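# Move as many desk boxes as blue shelf bins into tote

## Task

Find how many blue bins sit on the shelving, then transfer that same number of boxes from the desk into the gray tote standing on the desk. Every moved box must rest fully inside the tote, not on its edge. Nothing new may end up on the floor, and all other objects must stay on the shelf, table or counter where they are. The robot must not tip over or finish leaning. The result only counts if it stays put on its own, without the robot holding anything in place.

## Robot and tools

Robot: a Hello Robot Stretch 4 with one arm. It has an omni-wheel base, a lift riding up a mast, a telescoping arm that reaches straight out, a wrist with yaw, pitch and roll, and a two-finger gripper. It stands about 1.6 m tall; the base edge lies within 0.23 m of the base origin. Cameras: head_camera, head_left_camera, head_right_camera (fisheye) and wrist_camera. Loose objects may occasionally get nudged by the scene itself.

Frames: the base frame sits on the floor below the base centre, x ahead, y to the left, z up. hand_pose is reported in this frame for a point between the open fingertips; with all wrist joints at zero its axes line up with the base frame, but the printed position may be slightly off. The odometry frame is where the base frame was when the scene began. base_odometry comes from wheel rotation only, so slip shows up as travel; heading runs -3.142 to 3.142, positive to the left.

execute_actions: argument "actions" is a list holding one action or none (empty list = just report state and pictures). Optional "cameras": list of camera names, or "all"/null/omitted for every camera, [] for none; the "pictures" line says which image is which. One action may contain "base", "joints", or both, plus optional "pace" and "contact_limits"; alternatively it contains only "end_of_arm". Motions in an action start at once and may finish at different times.
- "base": exactly one relative move, measured from the base position in the latest state report: {"translate_m": d} straight ahead (+) or back, -2 to 2 m; {"strafe_m": d} sideways, left +, -2 to 2 m; {"rotate_rad": d} spin in place, counter-clockwise (left) +, -3.2 to 3.2 rad.
- "joints": absolute targets by name, each a single number: lift_m 0 to 1.2 m; arm_m 0 to 0.55 m (extension); wrist_yaw_rad -1.134 to 4.276 (0 points forward, + turns left, 3.14 tucked back, past 3.4 the arm may block); wrist_pitch_rad -1.117 to 4.259 (0 level, 1.57 pointing down); wrist_roll_rad -1.117 to 4.259 (0 keeps fingers level with each other, + turns clockwise viewed from behind); gripper_m -0.038 to 0.141 m, the fingertip gap (negative values press the tips together). Joint targets past their range get clipped and the result notes it; other bad values or unknown keys reject the whole call with no motion.
- "pace": "slow", "default", "fast" or "max". Base speeds 0.1/0.3/0.4/0.6 m/s and turn rates 1/2/3/4 rad/s; with the lift above 0.2 these drop, down to 0.3 m/s and 1 rad/s at full height.
- "contact_limits": {"arm_m": value}, 0 (gentlest) to 0.75 (firmest), default 0.5; the arm halts on contact beyond it.
- {"end_of_arm": "enable_torque"} re-powers any wrist or gripper motor that shut off.
An action lasts at most 15 s. Parts you omit may keep pushing toward earlier targets unseen. If a result reports a stop, the remaining calls in that reply are skipped.

wait: {"seconds": 0 to 10}; commands nothing, then reports like an empty action.
zoom_image: {"camera": name, "region": [x0, y0, x1, y1]} in pixels of that camera's latest full image, origin top-left, at most 504 x 504.
read_manual: {"section": "licences"} returns licence texts only.
finished_scene: {"scene": n} closes the current scene for good and reports success; the goal must already hold. Answering without any tool call ends everything.

Reading results: base_status and joint_status give how each motion finished. "done" (for the base, wheels turned the commanded amount even if slipping); "off_target" (stopped short, may still push); "contact_stop_at_<key>" (hit something; that lift, arm or wheels go slack); "limit_stop_at_<name>" such as own_body (self-collision guard) or tilt (lean above 6 degrees, lift, arm and wheels slack until upright); "time_out"; "torque_fault" (a wrist or gripper motor overloaded and went limp until enable_torque). on_its_own lists what happened without being commanded; "held at" there is a held target, not the actual position. lidar_m: 12 distances in metres, sector 1 straight ahead, then counter-clockwise in 30-degree steps (4 left, 7 behind, 10 right); "-" means nothing seen or closer than 0.25 m; it sees from about 0.15 m up, misses clear objects and thin legs. wrist_depth_mm: 7x7 grid of median depths, 100 to 2000 mm, row by row from top left. turned_by_wheels vs turned_by_imu differing by over about 0.1 rad signals a collision or slip. base_tilt in degrees (forward and right positive) with a fixed bias up to about 1.5. motor_effort in percent of max, peak in brackets, noisy and biased; for wheel_0..2 positive turns the base right.

Gripping: command gripper_m under the object's width; deeper squeezes pull the object toward the wrist. Neither gripper_m nor "done" proves a grasp; look for a clear gripper effort change at targets of 0 or above. If fingertips catch on a surface, raise the lift. To unfold at the start, send lift_m 0.4 with wrist_yaw_rad 0 together.

Avoid: driving or turning with over 1 kg held and arm_m above 0.2, especially fast; strong pushes or pulls, most of all with the gripper high; pressing the gripper into things (torque faults); tilting the gripper up while rolled (self-collision); dropping, slamming or knocking items off. Less robot motion time is better, so keep actions efficient.

Each tool is called after "Request:" by a JSON object that holds its "api" and its "payload".

## Session

Request:
{"api": "execute_actions", "payload": {"actions": []}}

Scene clock: 0.00 s.
base_odometry: x=+0.000 y=+0.000 heading=+0.000 (m, m, rad; odometry frame)
turned_by_wheels: +0.000 (rad since the last result)
turned_by_imu: +0.000 (rad since the last result)
base_tilt: forward=+0.3 right=+0.5 (deg)
lidar_m: 0.83 0.83 0.99 2.33 1.31 0.78 0.67 0.66 0.78 1.41 1.95 1.87
base_status: not commanded
joint_positions: lift_m=+0.159 arm_m=-0.001 wrist_yaw_rad=+3.209 wrist_pitch_rad=-0.004 wrist_roll_rad=-0.011 gripper_m=+0.057
joint_status: not commanded
motor_effort: lift_m=+19 arm_m=+0 wrist_yaw_rad=-1 wrist_pitch_rad=-6 wrist_roll_rad=+0 gripper_m=-6 wheel_0=+0 wheel_1=-1 wheel_2=+1 (%)
hand_pose: x=-0.1242 y=+0.0677 z=+0.3389 quat_wxyz=(-0.034, +0.002, -0.005, +0.999) (m; base frame)
wrist_depth_mm: - - 134 788 842 878 917 / - - 134 798 842 878 917 / - 111 136 809 842 891 946 / 140 138 223 809 854 904 946 / 212 741 768 809 866 904 976 / 213 741 199 820 202 917 960 / 212 707 768 - 768 768 820
pictures: head_camera, head_left_camera, head_right_camera, wrist_camera
Images, in order (width x height): head_camera 420x560, head_left_camera 420x672, head_right_camera 420x672, wrist_camera 616x392.

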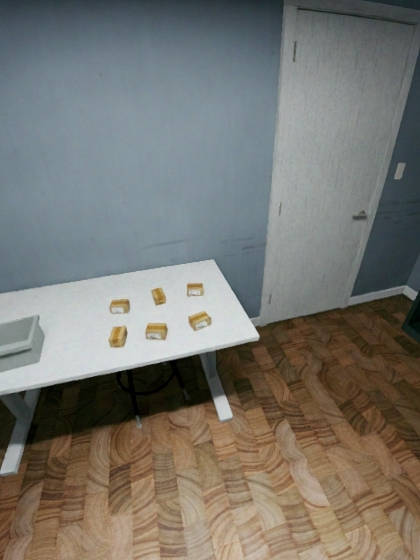

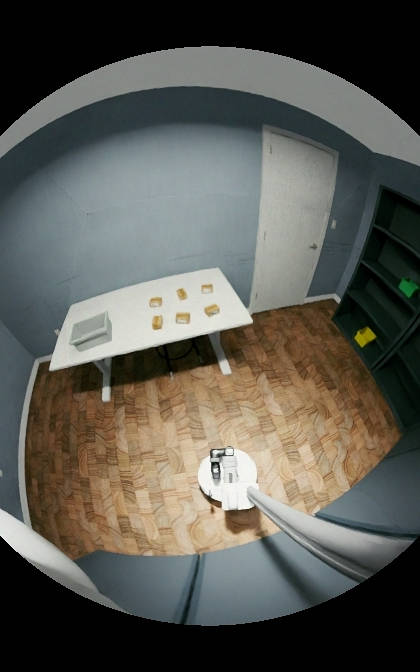

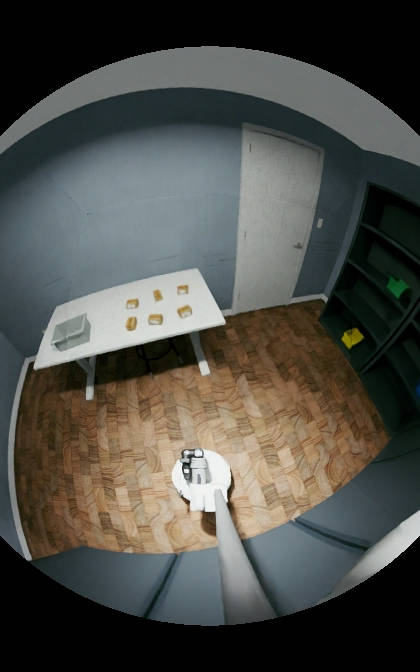

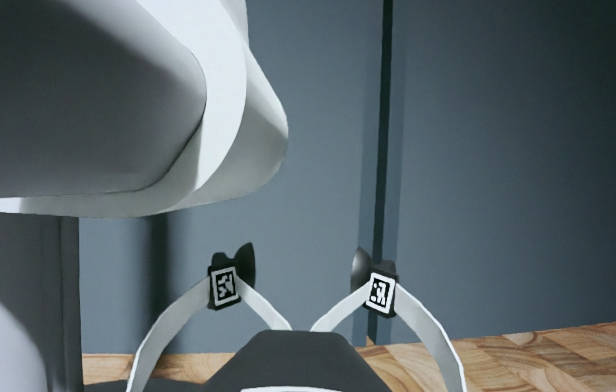

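Request:
{"api": "execute_actions", "payload": {"actions": [{"base":{"rotate_rad":-1.2},"joints":{"lift_m":0.6,"wrist_yaw_rad":0},"pace":"fast"}]}}

Scene clock: 3.13 s.
base_odometry: x=+0.000 y=+0.000 heading=-1.199 (m, m, rad; odometry frame)
turned_by_wheels: -1.199 (rad since the last result)
turned_by_imu: -1.232 (rad since the last result)
base_tilt: forward=+0.3 right=+0.5 (deg)
lidar_m: 1.95 2.07 0.86 0.84 0.92 2.36 2.33 0.85 0.69 0.65 0.74 1.08
base_status: done
joint_positions: lift_m=+0.600 arm_m=-0.001 wrist_yaw_rad=+0.001 wrist_pitch_rad=-0.004 wrist_roll_rad=-0.011 gripper_m=+0.057
joint_status: all done
motor_effort: lift_m=+22(24) arm_m=+0(1) wrist_yaw_rad=-2(6) wrist_pitch_rad=-6(5) wrist_roll_rad=+0(1) gripper_m=-3(3) wheel_0=+2(9) wheel_1=+2(13) wheel_2=+4(15) (%)
hand_pose: x=+0.4580 y=-0.0873 z=+0.7792 quat_wxyz=(+1.000, -0.005, -0.002, +0.000) (m; base frame)
wrist_depth_mm: 1921 - - - - 1537 1025 / 1921 - - 1921 - 1576 1008 / - - - - - 1537 976 / - - - - - 1499 960 / - - 1983 - 1808 1499 946 / 1863 1921 200 1921 202 1430 946 / 1464 1464 1618 - 1576 1229 946
pictures: head_camera, head_left_camera, head_right_camera, wrist_camera
Images, in order (width x height): head_camera 420x560, head_left_camera 420x672, head_right_camera 420x672, wrist_camera 616x392.

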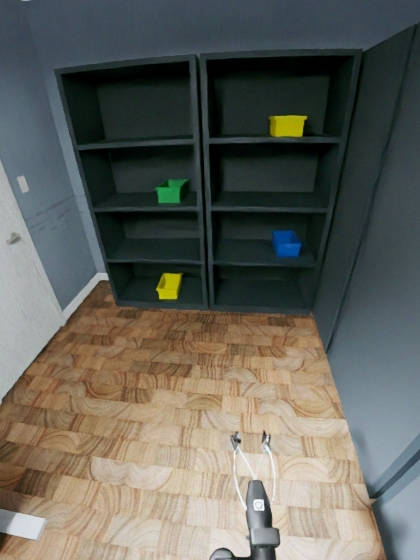

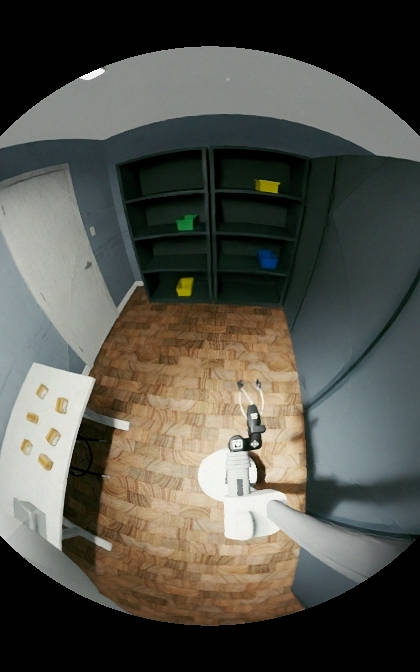

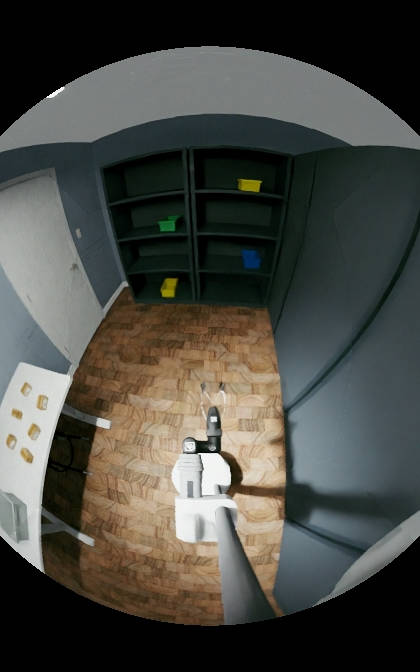

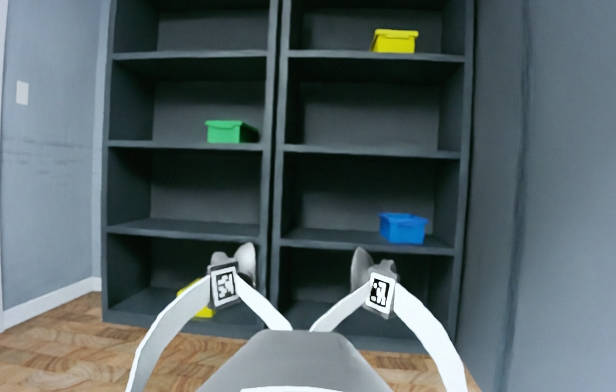

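Request:
{"api": "execute_actions", "payload": {"actions": [{"base":{"rotate_rad":3.1},"joints":{"lift_m":0.2,"wrist_pitch_rad":0.0},"pace":"fast"}]}}

Request:
{"api": "execute_actions", "payload": {"actions": [{"base":{"translate_m":1.3},"pace":"max"}]}}

Scene clock: 6.27 s.
base_odometry: x=+0.000 y=+0.000 heading=+1.900 (m, m, rad; odometry frame)
turned_by_wheels: +3.099 (rad since the last result)
turned_by_imu: +3.180 (rad since the last result)
base_tilt: forward=+0.3 right=+0.5 (deg)
lidar_m: 2.33 0.87 0.69 0.66 0.74 1.06 1.97 2.07 0.86 0.83 0.91 1.34
base_status: done
joint_positions: lift_m=+0.200 arm_m=-0.001 wrist_yaw_rad=+0.000 wrist_pitch_rad=+0.002 wrist_roll_rad=-0.011 gripper_m=+0.057
joint_status: all done
motor_effort: lift_m=+17(20) arm_m=+0(0) wrist_yaw_rad=-1(1) wrist_pitch_rad=-5(3) wrist_roll_rad=+0(0) gripper_m=-5(3) wheel_0=-4(10) wheel_1=-4(12) wheel_2=-6(15) (%)
hand_pose: x=+0.4580 y=-0.0874 z=+0.3778 quat_wxyz=(+1.000, -0.005, +0.001, +0.000) (m; base frame)
wrist_depth_mm: 854 - - - - 1983 1921 / 878 - - - - 1983 1921 / 878 - - - - - 1983 / 891 - - - - - 1983 / 904 1618 1921 - - - 1983 / 891 1060 199 1160 202 1229 1229 / 768 750 842 - 831 831 866
pictures: head_camera, head_left_camera, head_right_camera, wrist_camera
Images, in order (width x height): head_camera 420x560, head_left_camera 420x672, head_right_camera 420x672, wrist_camera 616x392.

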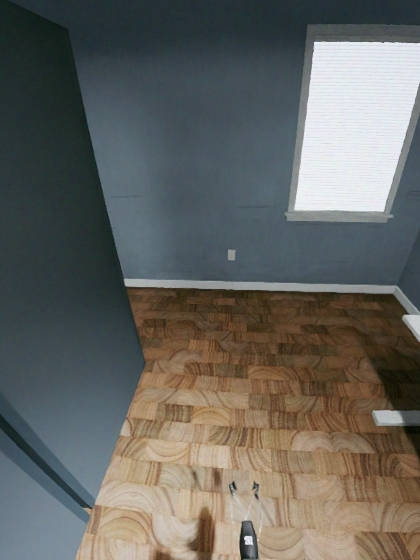

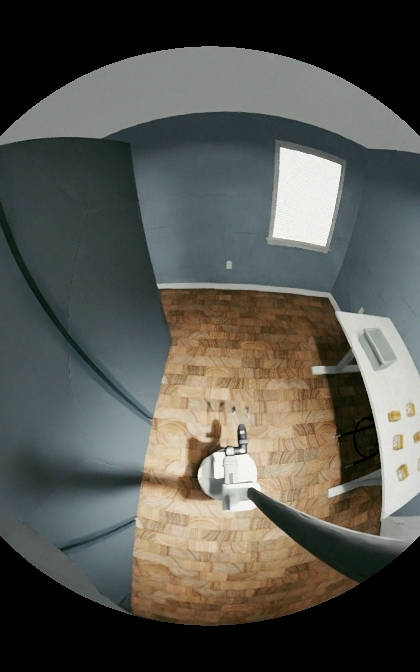

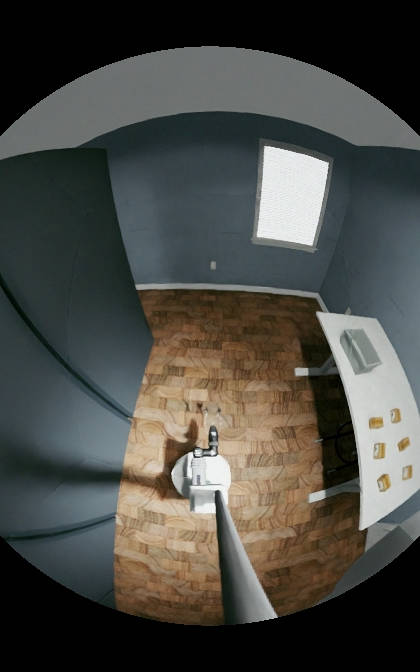

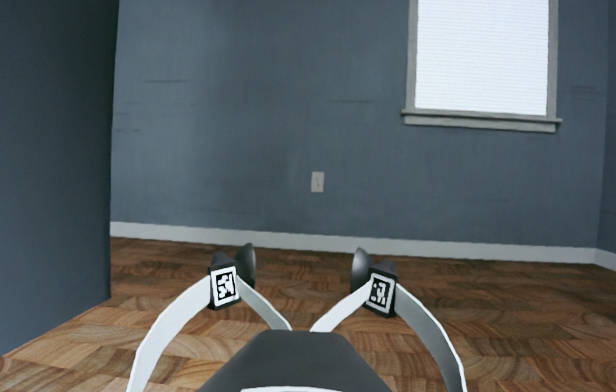

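Scene clock: 9.93 s.
base_odometry: x=-0.420 y=+1.230 heading=+1.900 (m, m, rad; odometry frame)
turned_by_wheels: +0.000 (rad since the last result)
turned_by_imu: -0.001 (rad since the last result)
base_tilt: forward=+0.3 right=+0.5 (deg)
lidar_m: 1.03 1.12 1.68 0.52 0.57 0.87 3.30 1.30 0.99 1.24 1.30 1.06
base_status: done
joint_positions: lift_m=+0.200 arm_m=-0.001 wrist_yaw_rad=+0.000 wrist_pitch_rad=+0.002 wrist_roll_rad=-0.011 gripper_m=+0.057
joint_status: not commanded
motor_effort: lift_m=+18(18) arm_m=+0(0) wrist_yaw_rad=-1(1) wrist_pitch_rad=-6(5) wrist_roll_rad=+1(0) gripper_m=-2(3) wheel_0=+1(12) wheel_1=+2(12) wheel_2=-1(21) (%)
hand_pose: x=+0.4580 y=-0.0874 z=+0.3777 quat_wxyz=(+1.000, -0.005, +0.001, +0.000) (m; base frame)
wrist_depth_mm: 842 820 798 788 768 750 741 / 842 831 809 798 778 750 750 / 854 831 809 798 778 768 759 / 866 842 831 809 788 768 750 / 866 842 831 809 788 778 768 / 866 854 199 820 202 788 768 / 768 759 831 - 798 778 768
pictures: head_camera, head_left_camera, head_right_camera, wrist_camera
Images, in order (width x height): head_camera 420x560, head_left_camera 420x672, head_right_camera 420x672, wrist_camera 616x392.

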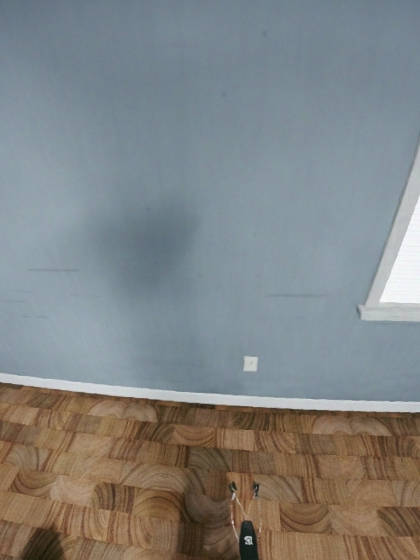

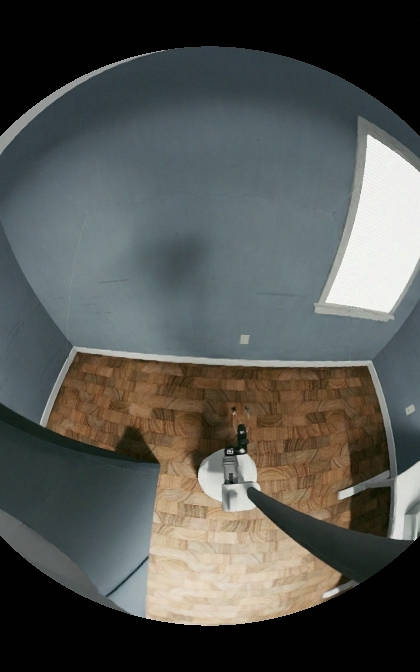

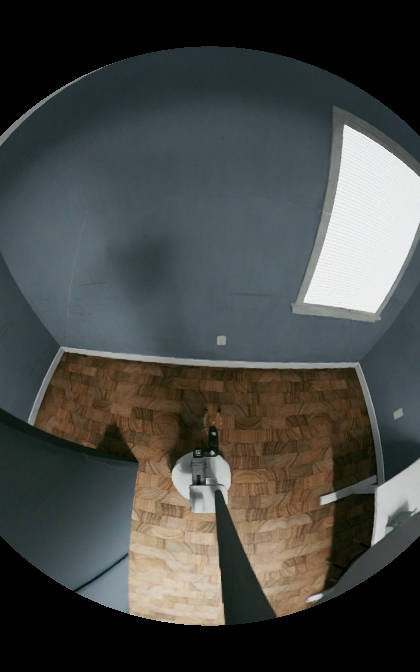

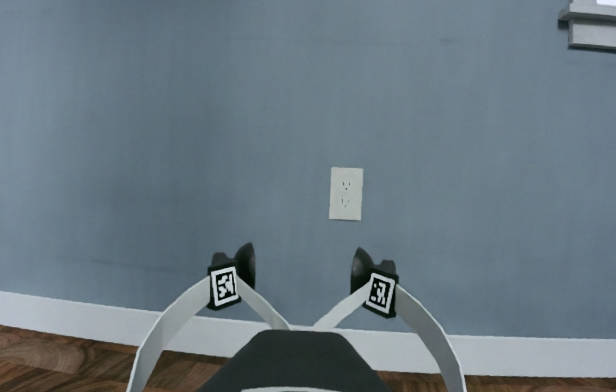

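Request:
{"api": "execute_actions", "payload": {"actions": [{"base":{"translate_m":0.48},"joints":{"wrist_yaw_rad":1.0},"pace":"max"}], "cameras": []}}

Request:
{"api": "execute_actions", "payload": {"actions": [{"base":{"rotate_rad":1.43},"joints":{"wrist_yaw_rad":0.3},"pace":"fast"}], "cameras": ["head_left_camera"]}}

Scene clock: 13.17 s.
base_odometry: x=-0.575 y=+1.685 heading=+1.900 (m, m, rad; odometry frame)
turned_by_wheels: +0.000 (rad since the last result)
turned_by_imu: -0.001 (rad since the last result)
base_tilt: forward=+0.3 right=+0.5 (deg)
lidar_m: 0.54 0.60 0.89 1.95 0.66 0.78 - 1.33 1.23 1.46 0.73 0.55
base_status: done
joint_positions: lift_m=+0.200 arm_m=-0.001 wrist_yaw_rad=+1.000 wrist_pitch_rad=+0.002 wrist_roll_rad=-0.011 gripper_m=+0.057
joint_status: all done
motor_effort: lift_m=+18(18) arm_m=+0(0) wrist_yaw_rad=+0(14) wrist_pitch_rad=-6(5) wrist_roll_rad=+0(0) gripper_m=-5(5) wheel_0=+1(10) wheel_1=+2(9) wheel_2=-1(19) (%)
hand_pose: x=+0.3990 y=+0.1955 z=+0.3776 quat_wxyz=(+0.878, -0.005, -0.002, +0.479) (m; base frame)
wrist_depth_mm: 1499 1618 1205 621 418 310 260 / 1537 1708 1160 615 418 314 263 / 1537 1708 1160 615 418 315 263 / 1618 1708 1138 615 418 314 263 / 1537 1661 1008 609 379 312 263 / 1042 1078 199 535 202 310 260 / 768 759 842 - 394 291 258
pictures: none
No camera images: the call's "cameras" was empty. Leave "cameras" out to get every camera's image.

Scene clock: 14.83 s.
base_odometry: x=-0.575 y=+1.684 heading=-2.954 (m, m, rad; odometry frame)
turned_by_wheels: +1.429 (rad since the last result)
turned_by_imu: +1.466 (rad since the last result)
base_tilt: forward=+0.3 right=+0.5 (deg)
lidar_m: 1.94 0.69 0.68 1.73 1.50 1.24 1.81 0.79 0.58 0.56 0.58 0.79
base_status: done
joint_positions: lift_m=+0.200 arm_m=-0.001 wrist_yaw_rad=+0.300 wrist_pitch_rad=+0.002 wrist_roll_rad=-0.011 gripper_m=+0.057
joint_status: all done
motor_effort: lift_m=+18(18) arm_m=-1(0) wrist_yaw_rad=-1(9) wrist_pitch_rad=-6(5) wrist_roll_rad=-1(0) gripper_m=-2(1) wheel_0=-4(5) wheel_1=-4(13) wheel_2=-5(15) (%)
hand_pose: x=+0.4710 y=+0.0019 z=+0.3776 quat_wxyz=(+0.989, -0.006, +0.000, +0.150) (m; base frame)
wrist_depth_mm: 535 691 1808 1756 1618 1537 1182 / 535 699 1808 1756 1576 1499 1118 / 544 715 1863 1756 1661 1537 1078 / 554 723 1863 1708 1661 1537 1060 / 559 732 1863 1756 1618 1537 1042 / 559 699 199 1160 202 1229 1008 / 559 676 842 - 831 831 866
pictures: head_left_camera
Images, in order (width x height): head_left_camera 420x672.

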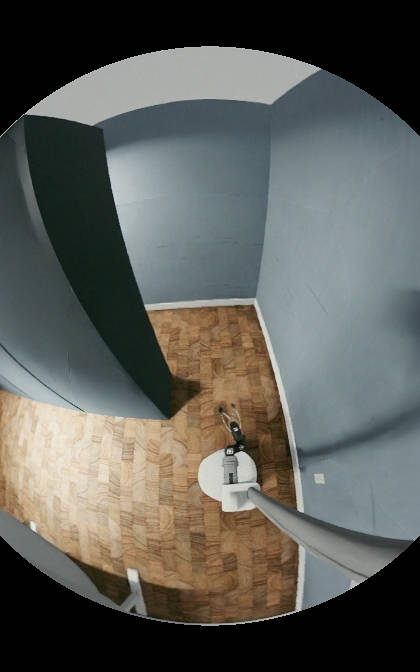

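Request:
{"api": "execute_actions", "payload": {"actions": [{"base":{"translate_m":1.4},"pace":"max"}], "cameras": []}}

Request:
{"api": "execute_actions", "payload": {"actions": [{"base":{"rotate_rad":1.53},"pace":"fast"}]}}

Scene clock: 19.43 s.
base_odometry: x=-1.950 y=+1.424 heading=-2.954 (m, m, rad; odometry frame)
turned_by_wheels: +0.000 (rad since the last result)
turned_by_imu: -0.001 (rad since the last result)
base_tilt: forward=+0.3 right=+0.4 (deg)
lidar_m: 0.53 0.54 0.76 1.97 0.68 0.68 2.39 0.77 0.55 0.51 0.54 0.55
base_status: done
joint_positions: lift_m=+0.200 arm_m=-0.001 wrist_yaw_rad=+0.300 wrist_pitch_rad=+0.002 wrist_roll_rad=-0.011 gripper_m=+0.057
joint_status: not commanded
motor_effort: lift_m=+19(19) arm_m=-1(0) wrist_yaw_rad=+0(2) wrist_pitch_rad=-6(5) wrist_roll_rad=+0(0) gripper_m=-3(4) wheel_0=+1(11) wheel_1=+2(11) wheel_2=+0(20) (%)
hand_pose: x=+0.4710 y=+0.0018 z=+0.3776 quat_wxyz=(+0.989, -0.006, +0.000, +0.150) (m; base frame)
wrist_depth_mm: 370 343 317 297 278 262 251 / 370 345 320 300 281 264 252 / 373 347 322 301 283 266 254 / 377 349 325 303 285 268 256 / 379 353 324 304 283 268 257 / 384 357 200 303 202 271 259 / 389 359 338 - 289 268 260
pictures: none
No camera images: the call's "cameras" was empty. Leave "cameras" out to get every camera's image.

Scene clock: 21.13 s.
base_odometry: x=-1.950 y=+1.424 heading=-1.425 (m, m, rad; odometry frame)
turned_by_wheels: +1.530 (rad since the last result)
turned_by_imu: +1.570 (rad since the last result)
base_tilt: forward=+0.2 right=+0.5 (deg)
lidar_m: 1.79 0.71 0.68 2.43 0.80 0.56 0.52 0.54 0.57 0.53 0.55 0.75
base_status: done
joint_positions: lift_m=+0.200 arm_m=-0.001 wrist_yaw_rad=+0.300 wrist_pitch_rad=+0.002 wrist_roll_rad=-0.011 gripper_m=+0.057
joint_status: not commanded
motor_effort: lift_m=+19(18) arm_m=+0(0) wrist_yaw_rad=-1(0) wrist_pitch_rad=-6(5) wrist_roll_rad=-1(0) gripper_m=-5(1) wheel_0=-1(10) wheel_1=-1(12) wheel_2=-3(15) (%)
hand_pose: x=+0.4710 y=+0.0018 z=+0.3776 quat_wxyz=(+0.989, -0.006, +0.000, +0.150) (m; base frame)
wrist_depth_mm: 1008 1229 1205 - - 1863 1042 / 1025 1255 1205 - - 1863 1025 / 854 1255 1229 - - 1808 960 / 1060 1281 1229 - - 1756 946 / 1025 1281 1229 1921 - 1661 960 / 683 891 200 1182 202 1205 917 / 634 707 842 - 831 831 820
pictures: head_camera, head_left_camera, head_right_camera, wrist_camera
Images, in order (width x height): head_camera 420x560, head_left_camera 420x672, head_right_camera 420x672, wrist_camera 616x392.

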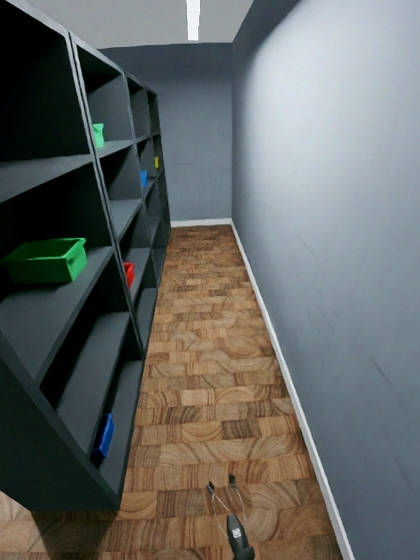

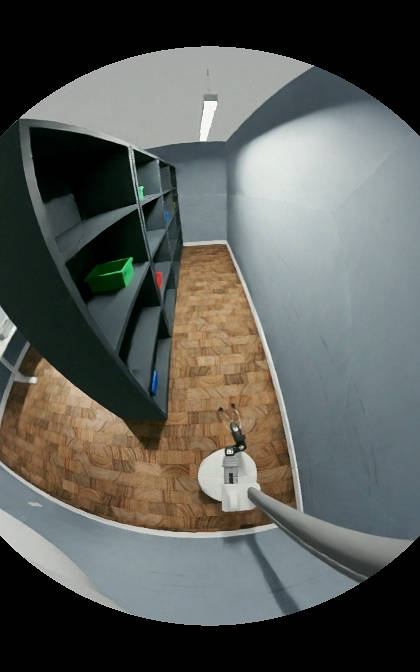

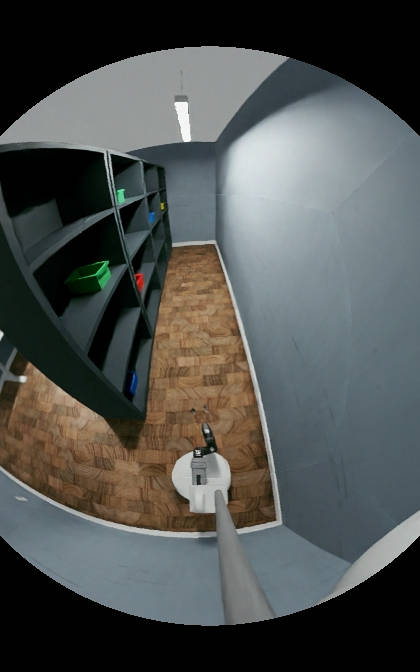

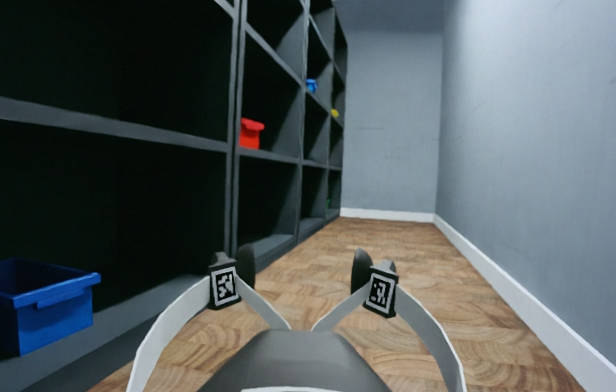

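Request:
{"api": "execute_actions", "payload": {"actions": [{"base":{"translate_m":2.0},"joints":{"wrist_yaw_rad":0.6},"pace":"max"}]}}

Scene clock: 26.50 s.
base_odometry: x=-1.659 y=-0.555 heading=-1.425 (m, m, rad; odometry frame)
turned_by_wheels: +0.000 (rad since the last result)
turned_by_imu: -0.001 (rad since the last result)
base_tilt: forward=+0.4 right=+0.5 (deg)
lidar_m: 1.48 0.85 0.60 0.55 0.56 0.78 2.27 0.68 0.47 0.44 0.46 0.62
base_status: done
joint_positions: lift_m=+0.200 arm_m=-0.001 wrist_yaw_rad=+0.600 wrist_pitch_rad=+0.002 wrist_roll_rad=-0.011 gripper_m=+0.057
joint_status: all done
motor_effort: lift_m=+18(18) arm_m=+0(0) wrist_yaw_rad=-1(4) wrist_pitch_rad=-6(5) wrist_roll_rad=-1(0) gripper_m=-2(5) wheel_0=+1(12) wheel_1=+1(10) wheel_2=-1(20) (%)
hand_pose: x=+0.4570 y=+0.0907 z=+0.3776 quat_wxyz=(+0.955, -0.006, +0.000, +0.295) (m; base frame)
wrist_depth_mm: 904 1098 1255 1182 1983 1756 1576 / 904 1118 1281 1182 1921 1708 1537 / 854 809 1205 1182 1921 1808 1576 / 931 1138 1336 1205 1983 1708 1576 / 904 1138 1281 1255 1863 1756 1576 / 654 778 199 1118 202 1205 1229 / 615 668 798 - 831 820 878
pictures: head_camera, head_left_camera, head_right_camera, wrist_camera
Images, in order (width x height): head_camera 420x560, head_left_camera 420x672, head_right_camera 420x672, wrist_camera 616x392.

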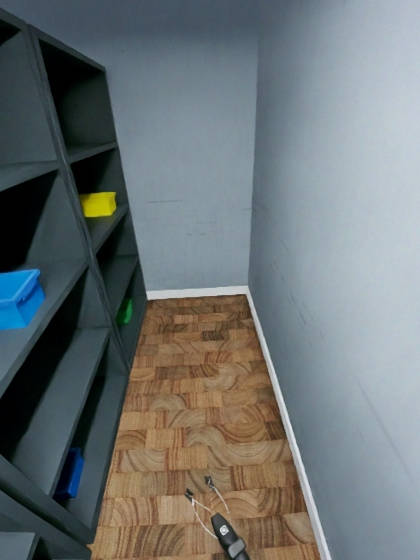

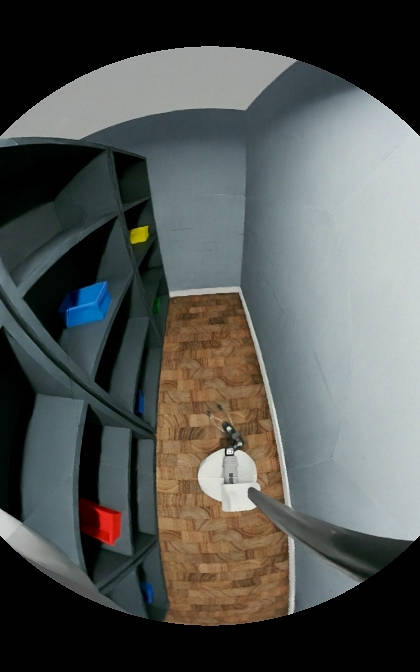

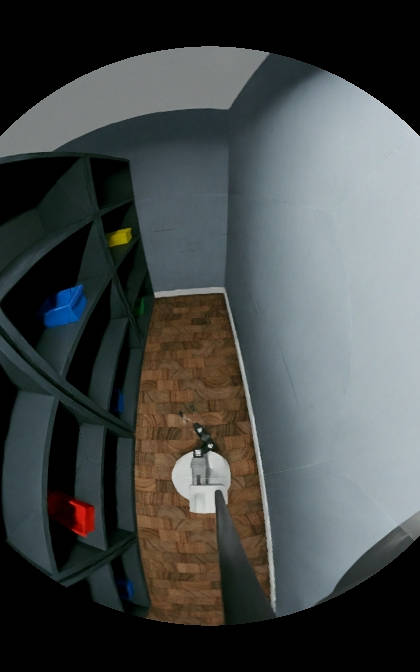

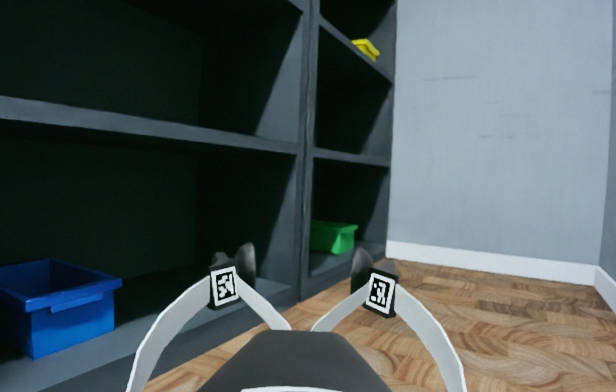

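Request:
{"api": "execute_actions", "payload": {"actions": [{"base":{"translate_m":0.7},"pace":"max"}], "cameras": ["head_left_camera","wrist_camera"]}}

Request:
{"api": "execute_actions", "payload": {"actions": [{"base":{"translate_m":-1.9},"pace":"max"}], "cameras": ["head_left_camera","wrist_camera"]}}

Request:
{"api": "execute_actions", "payload": {"actions": [{"base":{"translate_m":-0.8},"joints":{"wrist_yaw_rad":0.3},"pace":"max"}], "cameras": []}}

Request:
{"api": "execute_actions", "payload": {"actions": [{"base":{"rotate_rad":1.57},"pace":"fast"}], "cameras": ["head_left_camera"]}}

Scene clock: 30.67 s.
base_odometry: x=-1.557 y=-1.247 heading=-1.425 (m, m, rad; odometry frame)
turned_by_wheels: +0.000 (rad since the last result)
turned_by_imu: -0.001 (rad since the last result)
base_tilt: forward=+0.2 right=+0.4 (deg)
lidar_m: 1.39 0.90 0.63 0.59 0.60 0.81 2.04 0.62 0.42 0.41 0.42 0.58
base_status: done
joint_positions: lift_m=+0.200 arm_m=-0.001 wrist_yaw_rad=+0.600 wrist_pitch_rad=+0.002 wrist_roll_rad=-0.011 gripper_m=+0.057
joint_status: not commanded
motor_effort: lift_m=+18(19) arm_m=-1(0) wrist_yaw_rad=-1(0) wrist_pitch_rad=-6(5) wrist_roll_rad=+0(0) gripper_m=-5(3) wheel_0=+1(11) wheel_1=+1(12) wheel_2=-2(20) (%)
hand_pose: x=+0.4570 y=+0.0907 z=+0.3776 quat_wxyz=(+0.955, -0.006, +0.000, +0.295) (m; base frame)
wrist_depth_mm: 574 1118 1281 1336 1255 1098 1008 / 564 1138 1499 1397 1281 1118 1025 / 574 778 1336 1397 1255 1118 1008 / 585 1160 1537 1397 1281 1118 1008 / 585 1182 1205 1430 1229 1118 1025 / 597 820 199 1160 202 1098 1025 / 603 661 820 - 831 831 878
pictures: head_left_camera, wrist_camera
Images, in order (width x height): head_left_camera 420x672, wrist_camera 616x392.

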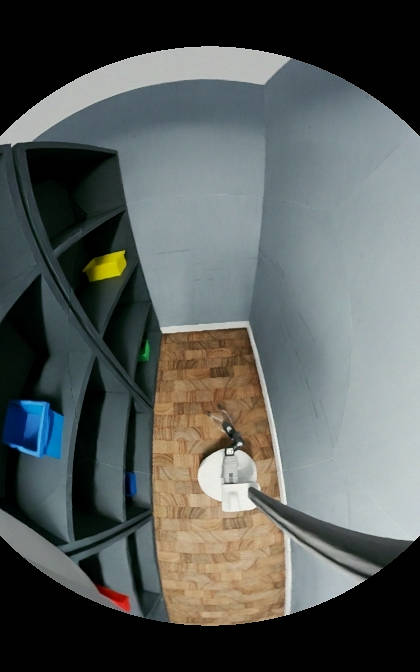

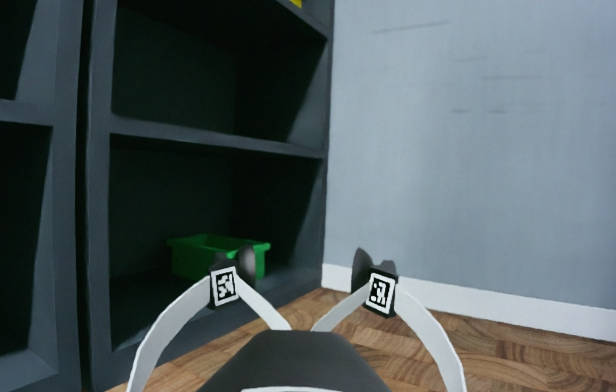

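Scene clock: 35.33 s.
base_odometry: x=-1.833 y=+0.633 heading=-1.425 (m, m, rad; odometry frame)
turned_by_wheels: +0.000 (rad since the last result)
turned_by_imu: -0.004 (rad since the last result)
base_tilt: forward=+0.3 right=+0.4 (deg)
lidar_m: 1.69 0.76 0.53 0.49 0.51 1.41 1.34 0.76 0.54 0.49 0.52 0.68
base_status: done
joint_positions: lift_m=+0.200 arm_m=-0.001 wrist_yaw_rad=+0.600 wrist_pitch_rad=+0.002 wrist_roll_rad=-0.011 gripper_m=+0.057
joint_status: not commanded
motor_effort: lift_m=+19(19) arm_m=+0(1) wrist_yaw_rad=+0(0) wrist_pitch_rad=-6(6) wrist_roll_rad=+0(2) gripper_m=-3(4) wheel_0=-2(8) wheel_1=-3(10) wheel_2=-1(20) (%)
hand_pose: x=+0.4570 y=+0.0907 z=+0.3776 quat_wxyz=(+0.955, -0.006, +0.000, +0.295) (m; base frame)
wrist_depth_mm: 609 585 1255 1336 - - - / 580 585 904 1430 - - - / 580 609 1042 1397 - - - / 609 615 1430 1430 - - - / 615 615 1308 1397 1863 - - / 627 603 200 1078 202 1229 1205 / 609 564 741 - 831 831 878
pictures: head_left_camera, wrist_camera
Images, in order (width x height): head_left_camera 420x672, wrist_camera 616x392.

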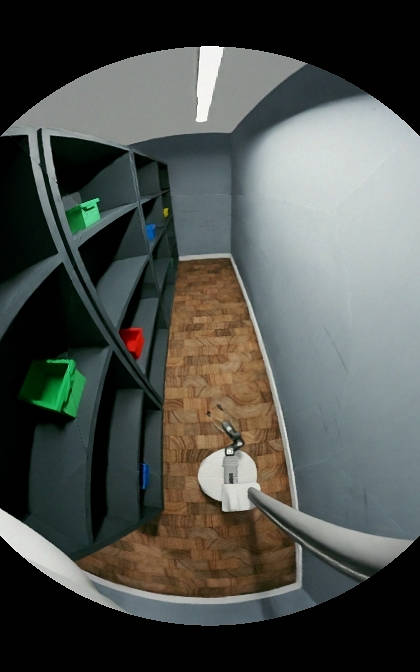

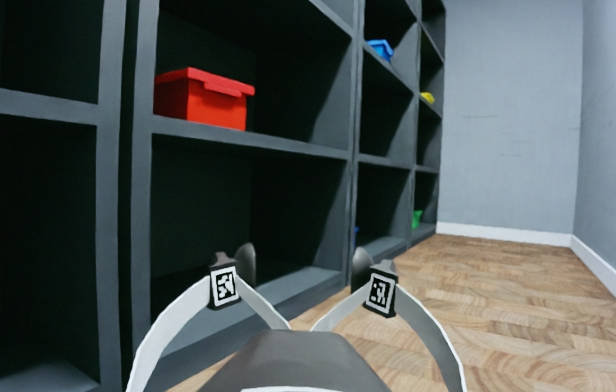

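Scene clock: 38.17 s.
base_odometry: x=-1.949 y=+1.424 heading=-1.425 (m, m, rad; odometry frame)
turned_by_wheels: +0.000 (rad since the last result)
turned_by_imu: -0.001 (rad since the last result)
base_tilt: forward=+0.3 right=+0.5 (deg)
lidar_m: 1.79 0.70 0.67 2.45 0.80 0.56 0.52 0.55 0.58 0.53 0.56 0.74
base_status: done
joint_positions: lift_m=+0.200 arm_m=-0.001 wrist_yaw_rad=+0.300 wrist_pitch_rad=+0.002 wrist_roll_rad=-0.011 gripper_m=+0.057
joint_status: all done
motor_effort: lift_m=+19(19) arm_m=+0(1) wrist_yaw_rad=-2(4) wrist_pitch_rad=-5(5) wrist_roll_rad=+0(0) gripper_m=-4(5) wheel_0=-1(10) wheel_1=-1(11) wheel_2=+1(20) (%)
hand_pose: x=+0.4710 y=+0.0018 z=+0.3776 quat_wxyz=(+0.989, -0.006, +0.000, +0.150) (m; base frame)
wrist_depth_mm: 1008 1229 1205 - - 1863 1060 / 1025 1255 1205 - - 1863 1008 / 866 1255 1229 - - 1808 976 / 1078 1255 1255 - - 1756 946 / 1025 1281 1255 1983 - 1661 960 / 691 891 199 1182 202 1229 917 / 634 699 842 - 831 831 831
pictures: none
No camera images: the call's "cameras" was empty. Leave "cameras" out to get every camera's image.

Scene clock: 39.90 s.
base_odometry: x=-1.949 y=+1.424 heading=+0.144 (m, m, rad; odometry frame)
turned_by_wheels: +1.569 (rad since the last result)
turned_by_imu: +1.610 (rad since the last result)
base_tilt: forward=+0.4 right=+0.4 (deg)
lidar_m: 2.36 0.79 0.55 0.52 0.55 0.57 0.53 0.55 0.75 1.88 0.68 0.68
base_status: done
joint_positions: lift_m=+0.200 arm_m=-0.001 wrist_yaw_rad=+0.300 wrist_pitch_rad=+0.002 wrist_roll_rad=-0.011 gripper_m=+0.057
joint_status: not commanded
motor_effort: lift_m=+19(19) arm_m=+0(0) wrist_yaw_rad=-1(1) wrist_pitch_rad=-6(6) wrist_roll_rad=+0(1) gripper_m=-4(4) wheel_0=-2(12) wheel_1=-2(11) wheel_2=-5(15) (%)
hand_pose: x=+0.4710 y=+0.0018 z=+0.3776 quat_wxyz=(+0.989, -0.006, +0.000, +0.150) (m; base frame)
wrist_depth_mm: 609 788 1182 - - - - / 615 809 1229 - - - - / 621 820 1229 - - - - / 634 842 1281 - - - - / 640 842 1118 1983 - - - / 634 809 200 1182 202 1229 1229 / 640 723 831 - 831 831 878
pictures: head_left_camera
Images, in order (width x height): head_left_camera 420x672.

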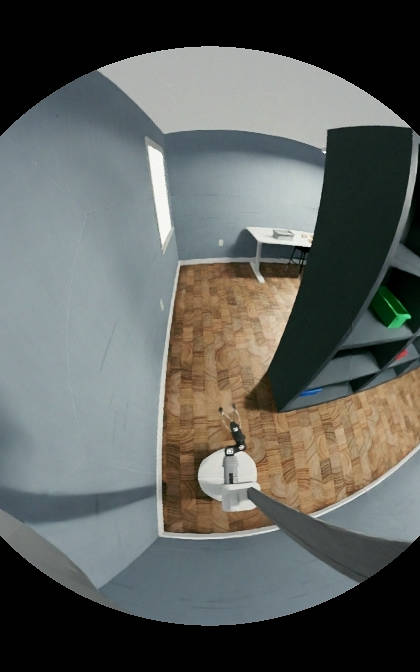

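Request:
{"api": "execute_actions", "payload": {"actions": [{"base":{"translate_m":1.9},"joints":{"wrist_yaw_rad":0,"wrist_pitch_rad":1.0},"pace":"max"}], "cameras": []}}

Request:
{"api": "execute_actions", "payload": {"actions": [{"base":{"strafe_m":-1.5},"joints":{"lift_m":1.15,"wrist_pitch_rad":1.57,"gripper_m":0.12},"pace":"max"}]}}

Scene clock: 45.60 s.
base_odometry: x=-0.069 y=+1.697 heading=+0.144 (m, m, rad; odometry frame)
turned_by_wheels: +0.000 (rad since the last result)
turned_by_imu: +0.000 (rad since the last result)
base_tilt: forward=+0.4 right=+0.4 (deg)
lidar_m: 1.31 0.83 0.59 0.55 0.62 0.82 2.15 1.07 1.35 3.39 0.82 0.87
base_status: done
joint_positions: lift_m=+0.200 arm_m=-0.001 wrist_yaw_rad=+0.000 wrist_pitch_rad=+1.001 wrist_roll_rad=-0.011 gripper_m=+0.057
joint_status: all done
motor_effort: lift_m=+19(19) arm_m=-1(0) wrist_yaw_rad=-1(3) wrist_pitch_rad=-2(2) wrist_roll_rad=+0(0) gripper_m=-4(4) wheel_0=+1(10) wheel_1=+3(10) wheel_2=+1(21) (%)
hand_pose: x=+0.3251 y=-0.0874 z=+0.1353 quat_wxyz=(+0.877, -0.005, +0.480, +0.003) (m; base frame)
wrist_depth_mm: 549 554 554 554 564 574 580 / 492 492 500 500 504 512 521 / 442 442 449 449 455 459 466 / 402 404 410 413 415 418 421 / 368 373 375 377 379 382 384 / 338 343 199 347 201 351 351 / 319 317 325 - 325 325 330
pictures: none
No camera images: the call's "cameras" was empty. Leave "cameras" out to get every camera's image.

Scene clock: 49.43 s.
base_odometry: x=+0.147 y=+0.212 heading=+0.144 (m, m, rad; odometry frame)
turned_by_wheels: +0.000 (rad since the last result)
turned_by_imu: -0.001 (rad since the last result)
base_tilt: forward=+0.3 right=+0.5 (deg)
lidar_m: 0.57 0.59 0.79 2.09 1.38 0.98 0.93 0.96 1.29 2.18 0.88 0.61
base_status: done
joint_positions: lift_m=+0.243 arm_m=-0.001 wrist_yaw_rad=+0.000 wrist_pitch_rad=+1.346 wrist_roll_rad=-0.011 gripper_m=+0.120
joint_status: lift_m limit_stop_at_own_body (moved +0.043 of +0.950); wrist_pitch_rad limit_stop_at_own_body (moved +0.344 of +0.569); the others done
on_its_own: wrist_pitch_rad is held at +1.345, not at your +1.570, since a limit_stop_at_own_body; lift_m is slack since a limit_stop_at_own_body (your +1.150 is given up); arm_m is slack since a limit_stop_at_own_body
motor_effort: lift_m=+19(26) arm_m=+0(0) wrist_yaw_rad=+0(1) wrist_pitch_rad=+0(5) wrist_roll_rad=-1(1) gripper_m=-2(5) wheel_0=-4(21) wheel_1=+1(18) wheel_2=+0(0) (%)
hand_pose: x=+0.2340 y=-0.0874 z=+0.1399 quat_wxyz=(+0.782, -0.004, +0.623, +0.003) (m; base frame)
wrist_depth_mm: 410 410 410 410 413 415 418 / 399 399 399 399 402 404 407 / 387 387 389 389 389 392 394 / 375 377 379 379 379 384 384 / 366 368 368 370 370 373 373 / 355 187 198 359 355 362 362 / 162 156 160 - 355 351 355
pictures: head_camera, head_left_camera, head_right_camera, wrist_camera
Images, in order (width x height): head_camera 420x560, head_left_camera 420x672, head_right_camera 420x672, wrist_camera 616x392.

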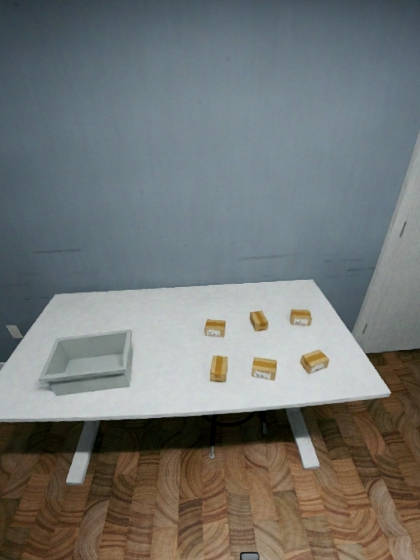

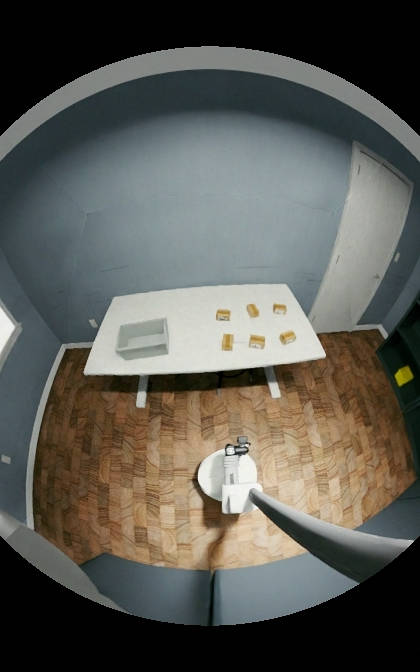

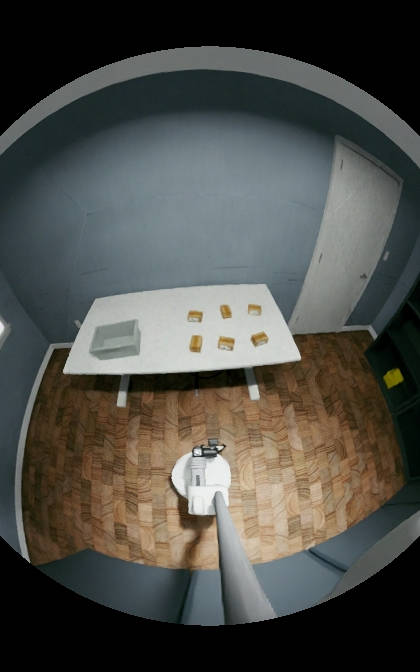

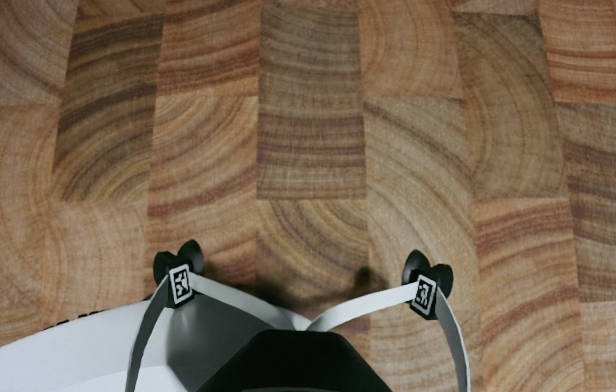

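Request:
{"api": "execute_actions", "payload": {"actions": [{"base":{"rotate_rad":0.07},"joints":{"lift_m":1.1},"pace":"fast"}], "cameras": []}}

Request:
{"api": "execute_actions", "payload": {"actions": [{"base":{"translate_m":0.25},"joints":{"arm_m":0.27,"wrist_pitch_rad":1.57},"pace":"fast"}], "cameras": ["head_camera","wrist_camera","head_left_camera"]}}

Scene clock: 53.67 s.
base_odometry: x=+0.147 y=+0.212 heading=+0.214 (m, m, rad; odometry frame)
turned_by_wheels: +0.069 (rad since the last result)
turned_by_imu: +0.069 (rad since the last result)
base_tilt: forward=+0.3 right=+0.4 (deg)
lidar_m: 0.58 0.61 0.85 2.07 1.28 0.96 0.93 0.96 1.38 2.19 0.81 0.60
base_status: done
joint_positions: lift_m=+1.100 arm_m=-0.001 wrist_yaw_rad=+0.000 wrist_pitch_rad=+1.346 wrist_roll_rad=-0.011 gripper_m=+0.120
joint_status: all done
on_its_own: wrist_pitch_rad is held at +1.345, not at your +1.570, since a limit_stop_at_own_body; arm_m is slack since a limit_stop_at_own_body
motor_effort: lift_m=+23(26) arm_m=+0(0) wrist_yaw_rad=+0(0) wrist_pitch_rad=+0(1) wrist_roll_rad=+1(0) gripper_m=+2(1) wheel_0=-4(7) wheel_1=-3(7) wheel_2=-3(11) (%)
hand_pose: x=+0.2340 y=-0.0874 z=+0.9967 quat_wxyz=(+0.782, -0.004, +0.623, +0.003) (m; base frame)
wrist_depth_mm: 564 564 564 564 569 569 569 / 1308 1308 1308 1308 1308 1308 1336 / 1255 1281 1281 1255 1281 1308 1308 / 1229 1229 1255 1255 1255 1281 1229 / 1205 1205 1205 1205 1205 1205 1229 / 1182 1182 960 976 1182 1182 1182 / 1138 1138 960 - 1138 1160 1182
pictures: none
No camera images: the call's "cameras" was empty. Leave "cameras" out to get every camera's image.

Scene clock: 55.87 s.
base_odometry: x=+0.391 y=+0.265 heading=+0.214 (m, m, rad; odometry frame)
turned_by_wheels: +0.000 (rad since the last result)
turned_by_imu: -0.001 (rad since the last result)
base_tilt: forward=+0.3 right=+0.5 (deg)
lidar_m: 0.32 0.33 0.49 2.06 2.20 1.21 1.18 1.24 1.73 2.20 0.46 0.34
base_status: done
joint_positions: lift_m=+1.100 arm_m=+0.269 wrist_yaw_rad=+0.000 wrist_pitch_rad=+1.570 wrist_roll_rad=-0.011 gripper_m=+0.120
joint_status: all done
motor_effort: lift_m=+23(23) arm_m=+6(5) wrist_yaw_rad=-1(0) wrist_pitch_rad=+2(7) wrist_roll_rad=+1(0) gripper_m=-2(1) wheel_0=+3(9) wheel_1=+4(10) wheel_2=-4(15) (%)
hand_pose: x=+0.4401 y=-0.0874 z=+0.9895 quat_wxyz=(+0.707, -0.004, +0.707, +0.004) (m; base frame)
wrist_depth_mm: 480 480 480 455 484 484 480 / 484 484 488 488 488 488 488 / 488 492 492 492 492 492 492 / 496 496 496 449 492 496 449 / 500 500 500 500 500 500 500 / 1229 1229 1008 504 504 504 1255 / 1229 1229 1229 - 1255 1229 1255
pictures: head_camera, head_left_camera, wrist_camera
Images, in order (width x height): head_camera 420x560, head_left_camera 420x672, wrist_camera 616x392.

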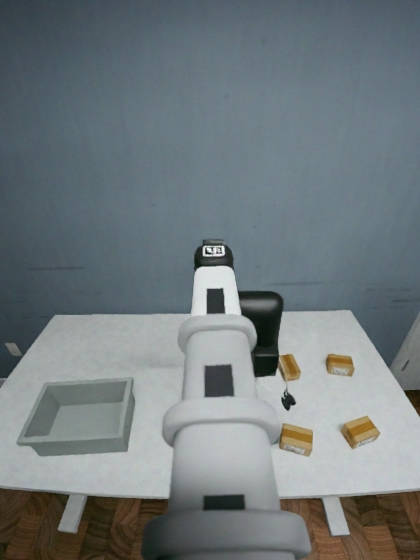

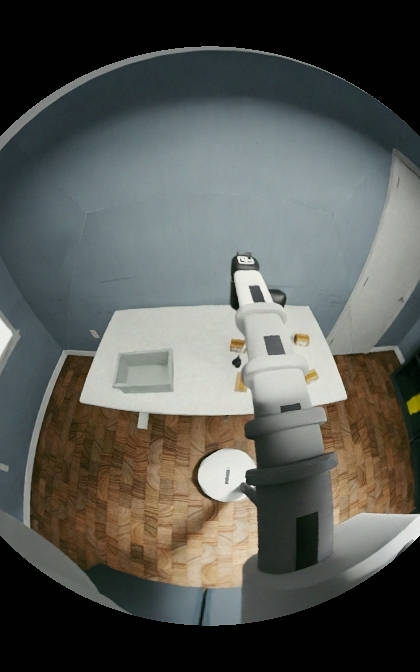

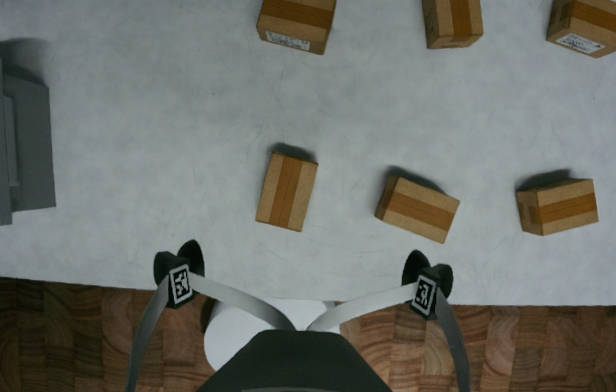

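Request:
{"api": "execute_actions", "payload": {"actions": [{"base":{"strafe_m":0.023},"joints":{"arm_m":0.31,"wrist_roll_rad":0.21,"lift_m":0.92},"pace":"fast"}], "cameras": ["wrist_camera"]}}

Scene clock: 58.87 s.
base_odometry: x=+0.386 y=+0.288 heading=+0.214 (m, m, rad; odometry frame)
turned_by_wheels: +0.000 (rad since the last result)
turned_by_imu: -0.001 (rad since the last result)
base_tilt: forward=+0.3 right=+0.5 (deg)
lidar_m: 0.32 0.34 0.48 2.04 2.20 1.22 1.18 1.25 1.75 2.23 0.47 0.35
base_status: done
joint_positions: lift_m=+0.920 arm_m=+0.309 wrist_yaw_rad=+0.000 wrist_pitch_rad=+1.570 wrist_roll_rad=+0.209 gripper_m=+0.120
joint_status: all done
motor_effort: lift_m=+17(20) arm_m=+6(8) wrist_yaw_rad=+0(1) wrist_pitch_rad=+2(1) wrist_roll_rad=+2(7) gripper_m=-1(2) wheel_0=-2(13) wheel_1=+1(10) wheel_2=+0(3) (%)
hand_pose: x=+0.4800 y=-0.0874 z=+0.8100 quat_wxyz=(+0.703, +0.074, +0.703, -0.074) (m; base frame)
wrist_depth_mm: 306 307 306 307 307 307 309 / 309 309 310 310 310 309 309 / 312 312 314 312 314 314 314 / 315 315 314 300 315 309 315 / 317 315 317 267 319 268 268 / 320 320 320 270 319 322 322 / 324 324 324 - 324 324 1078
pictures: wrist_camera
Images, in order (width x height): wrist_camera 616x392.

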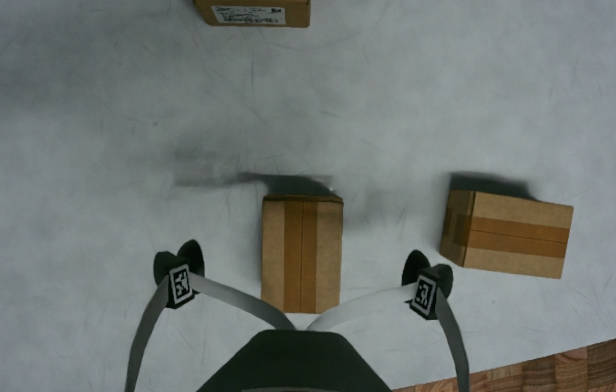

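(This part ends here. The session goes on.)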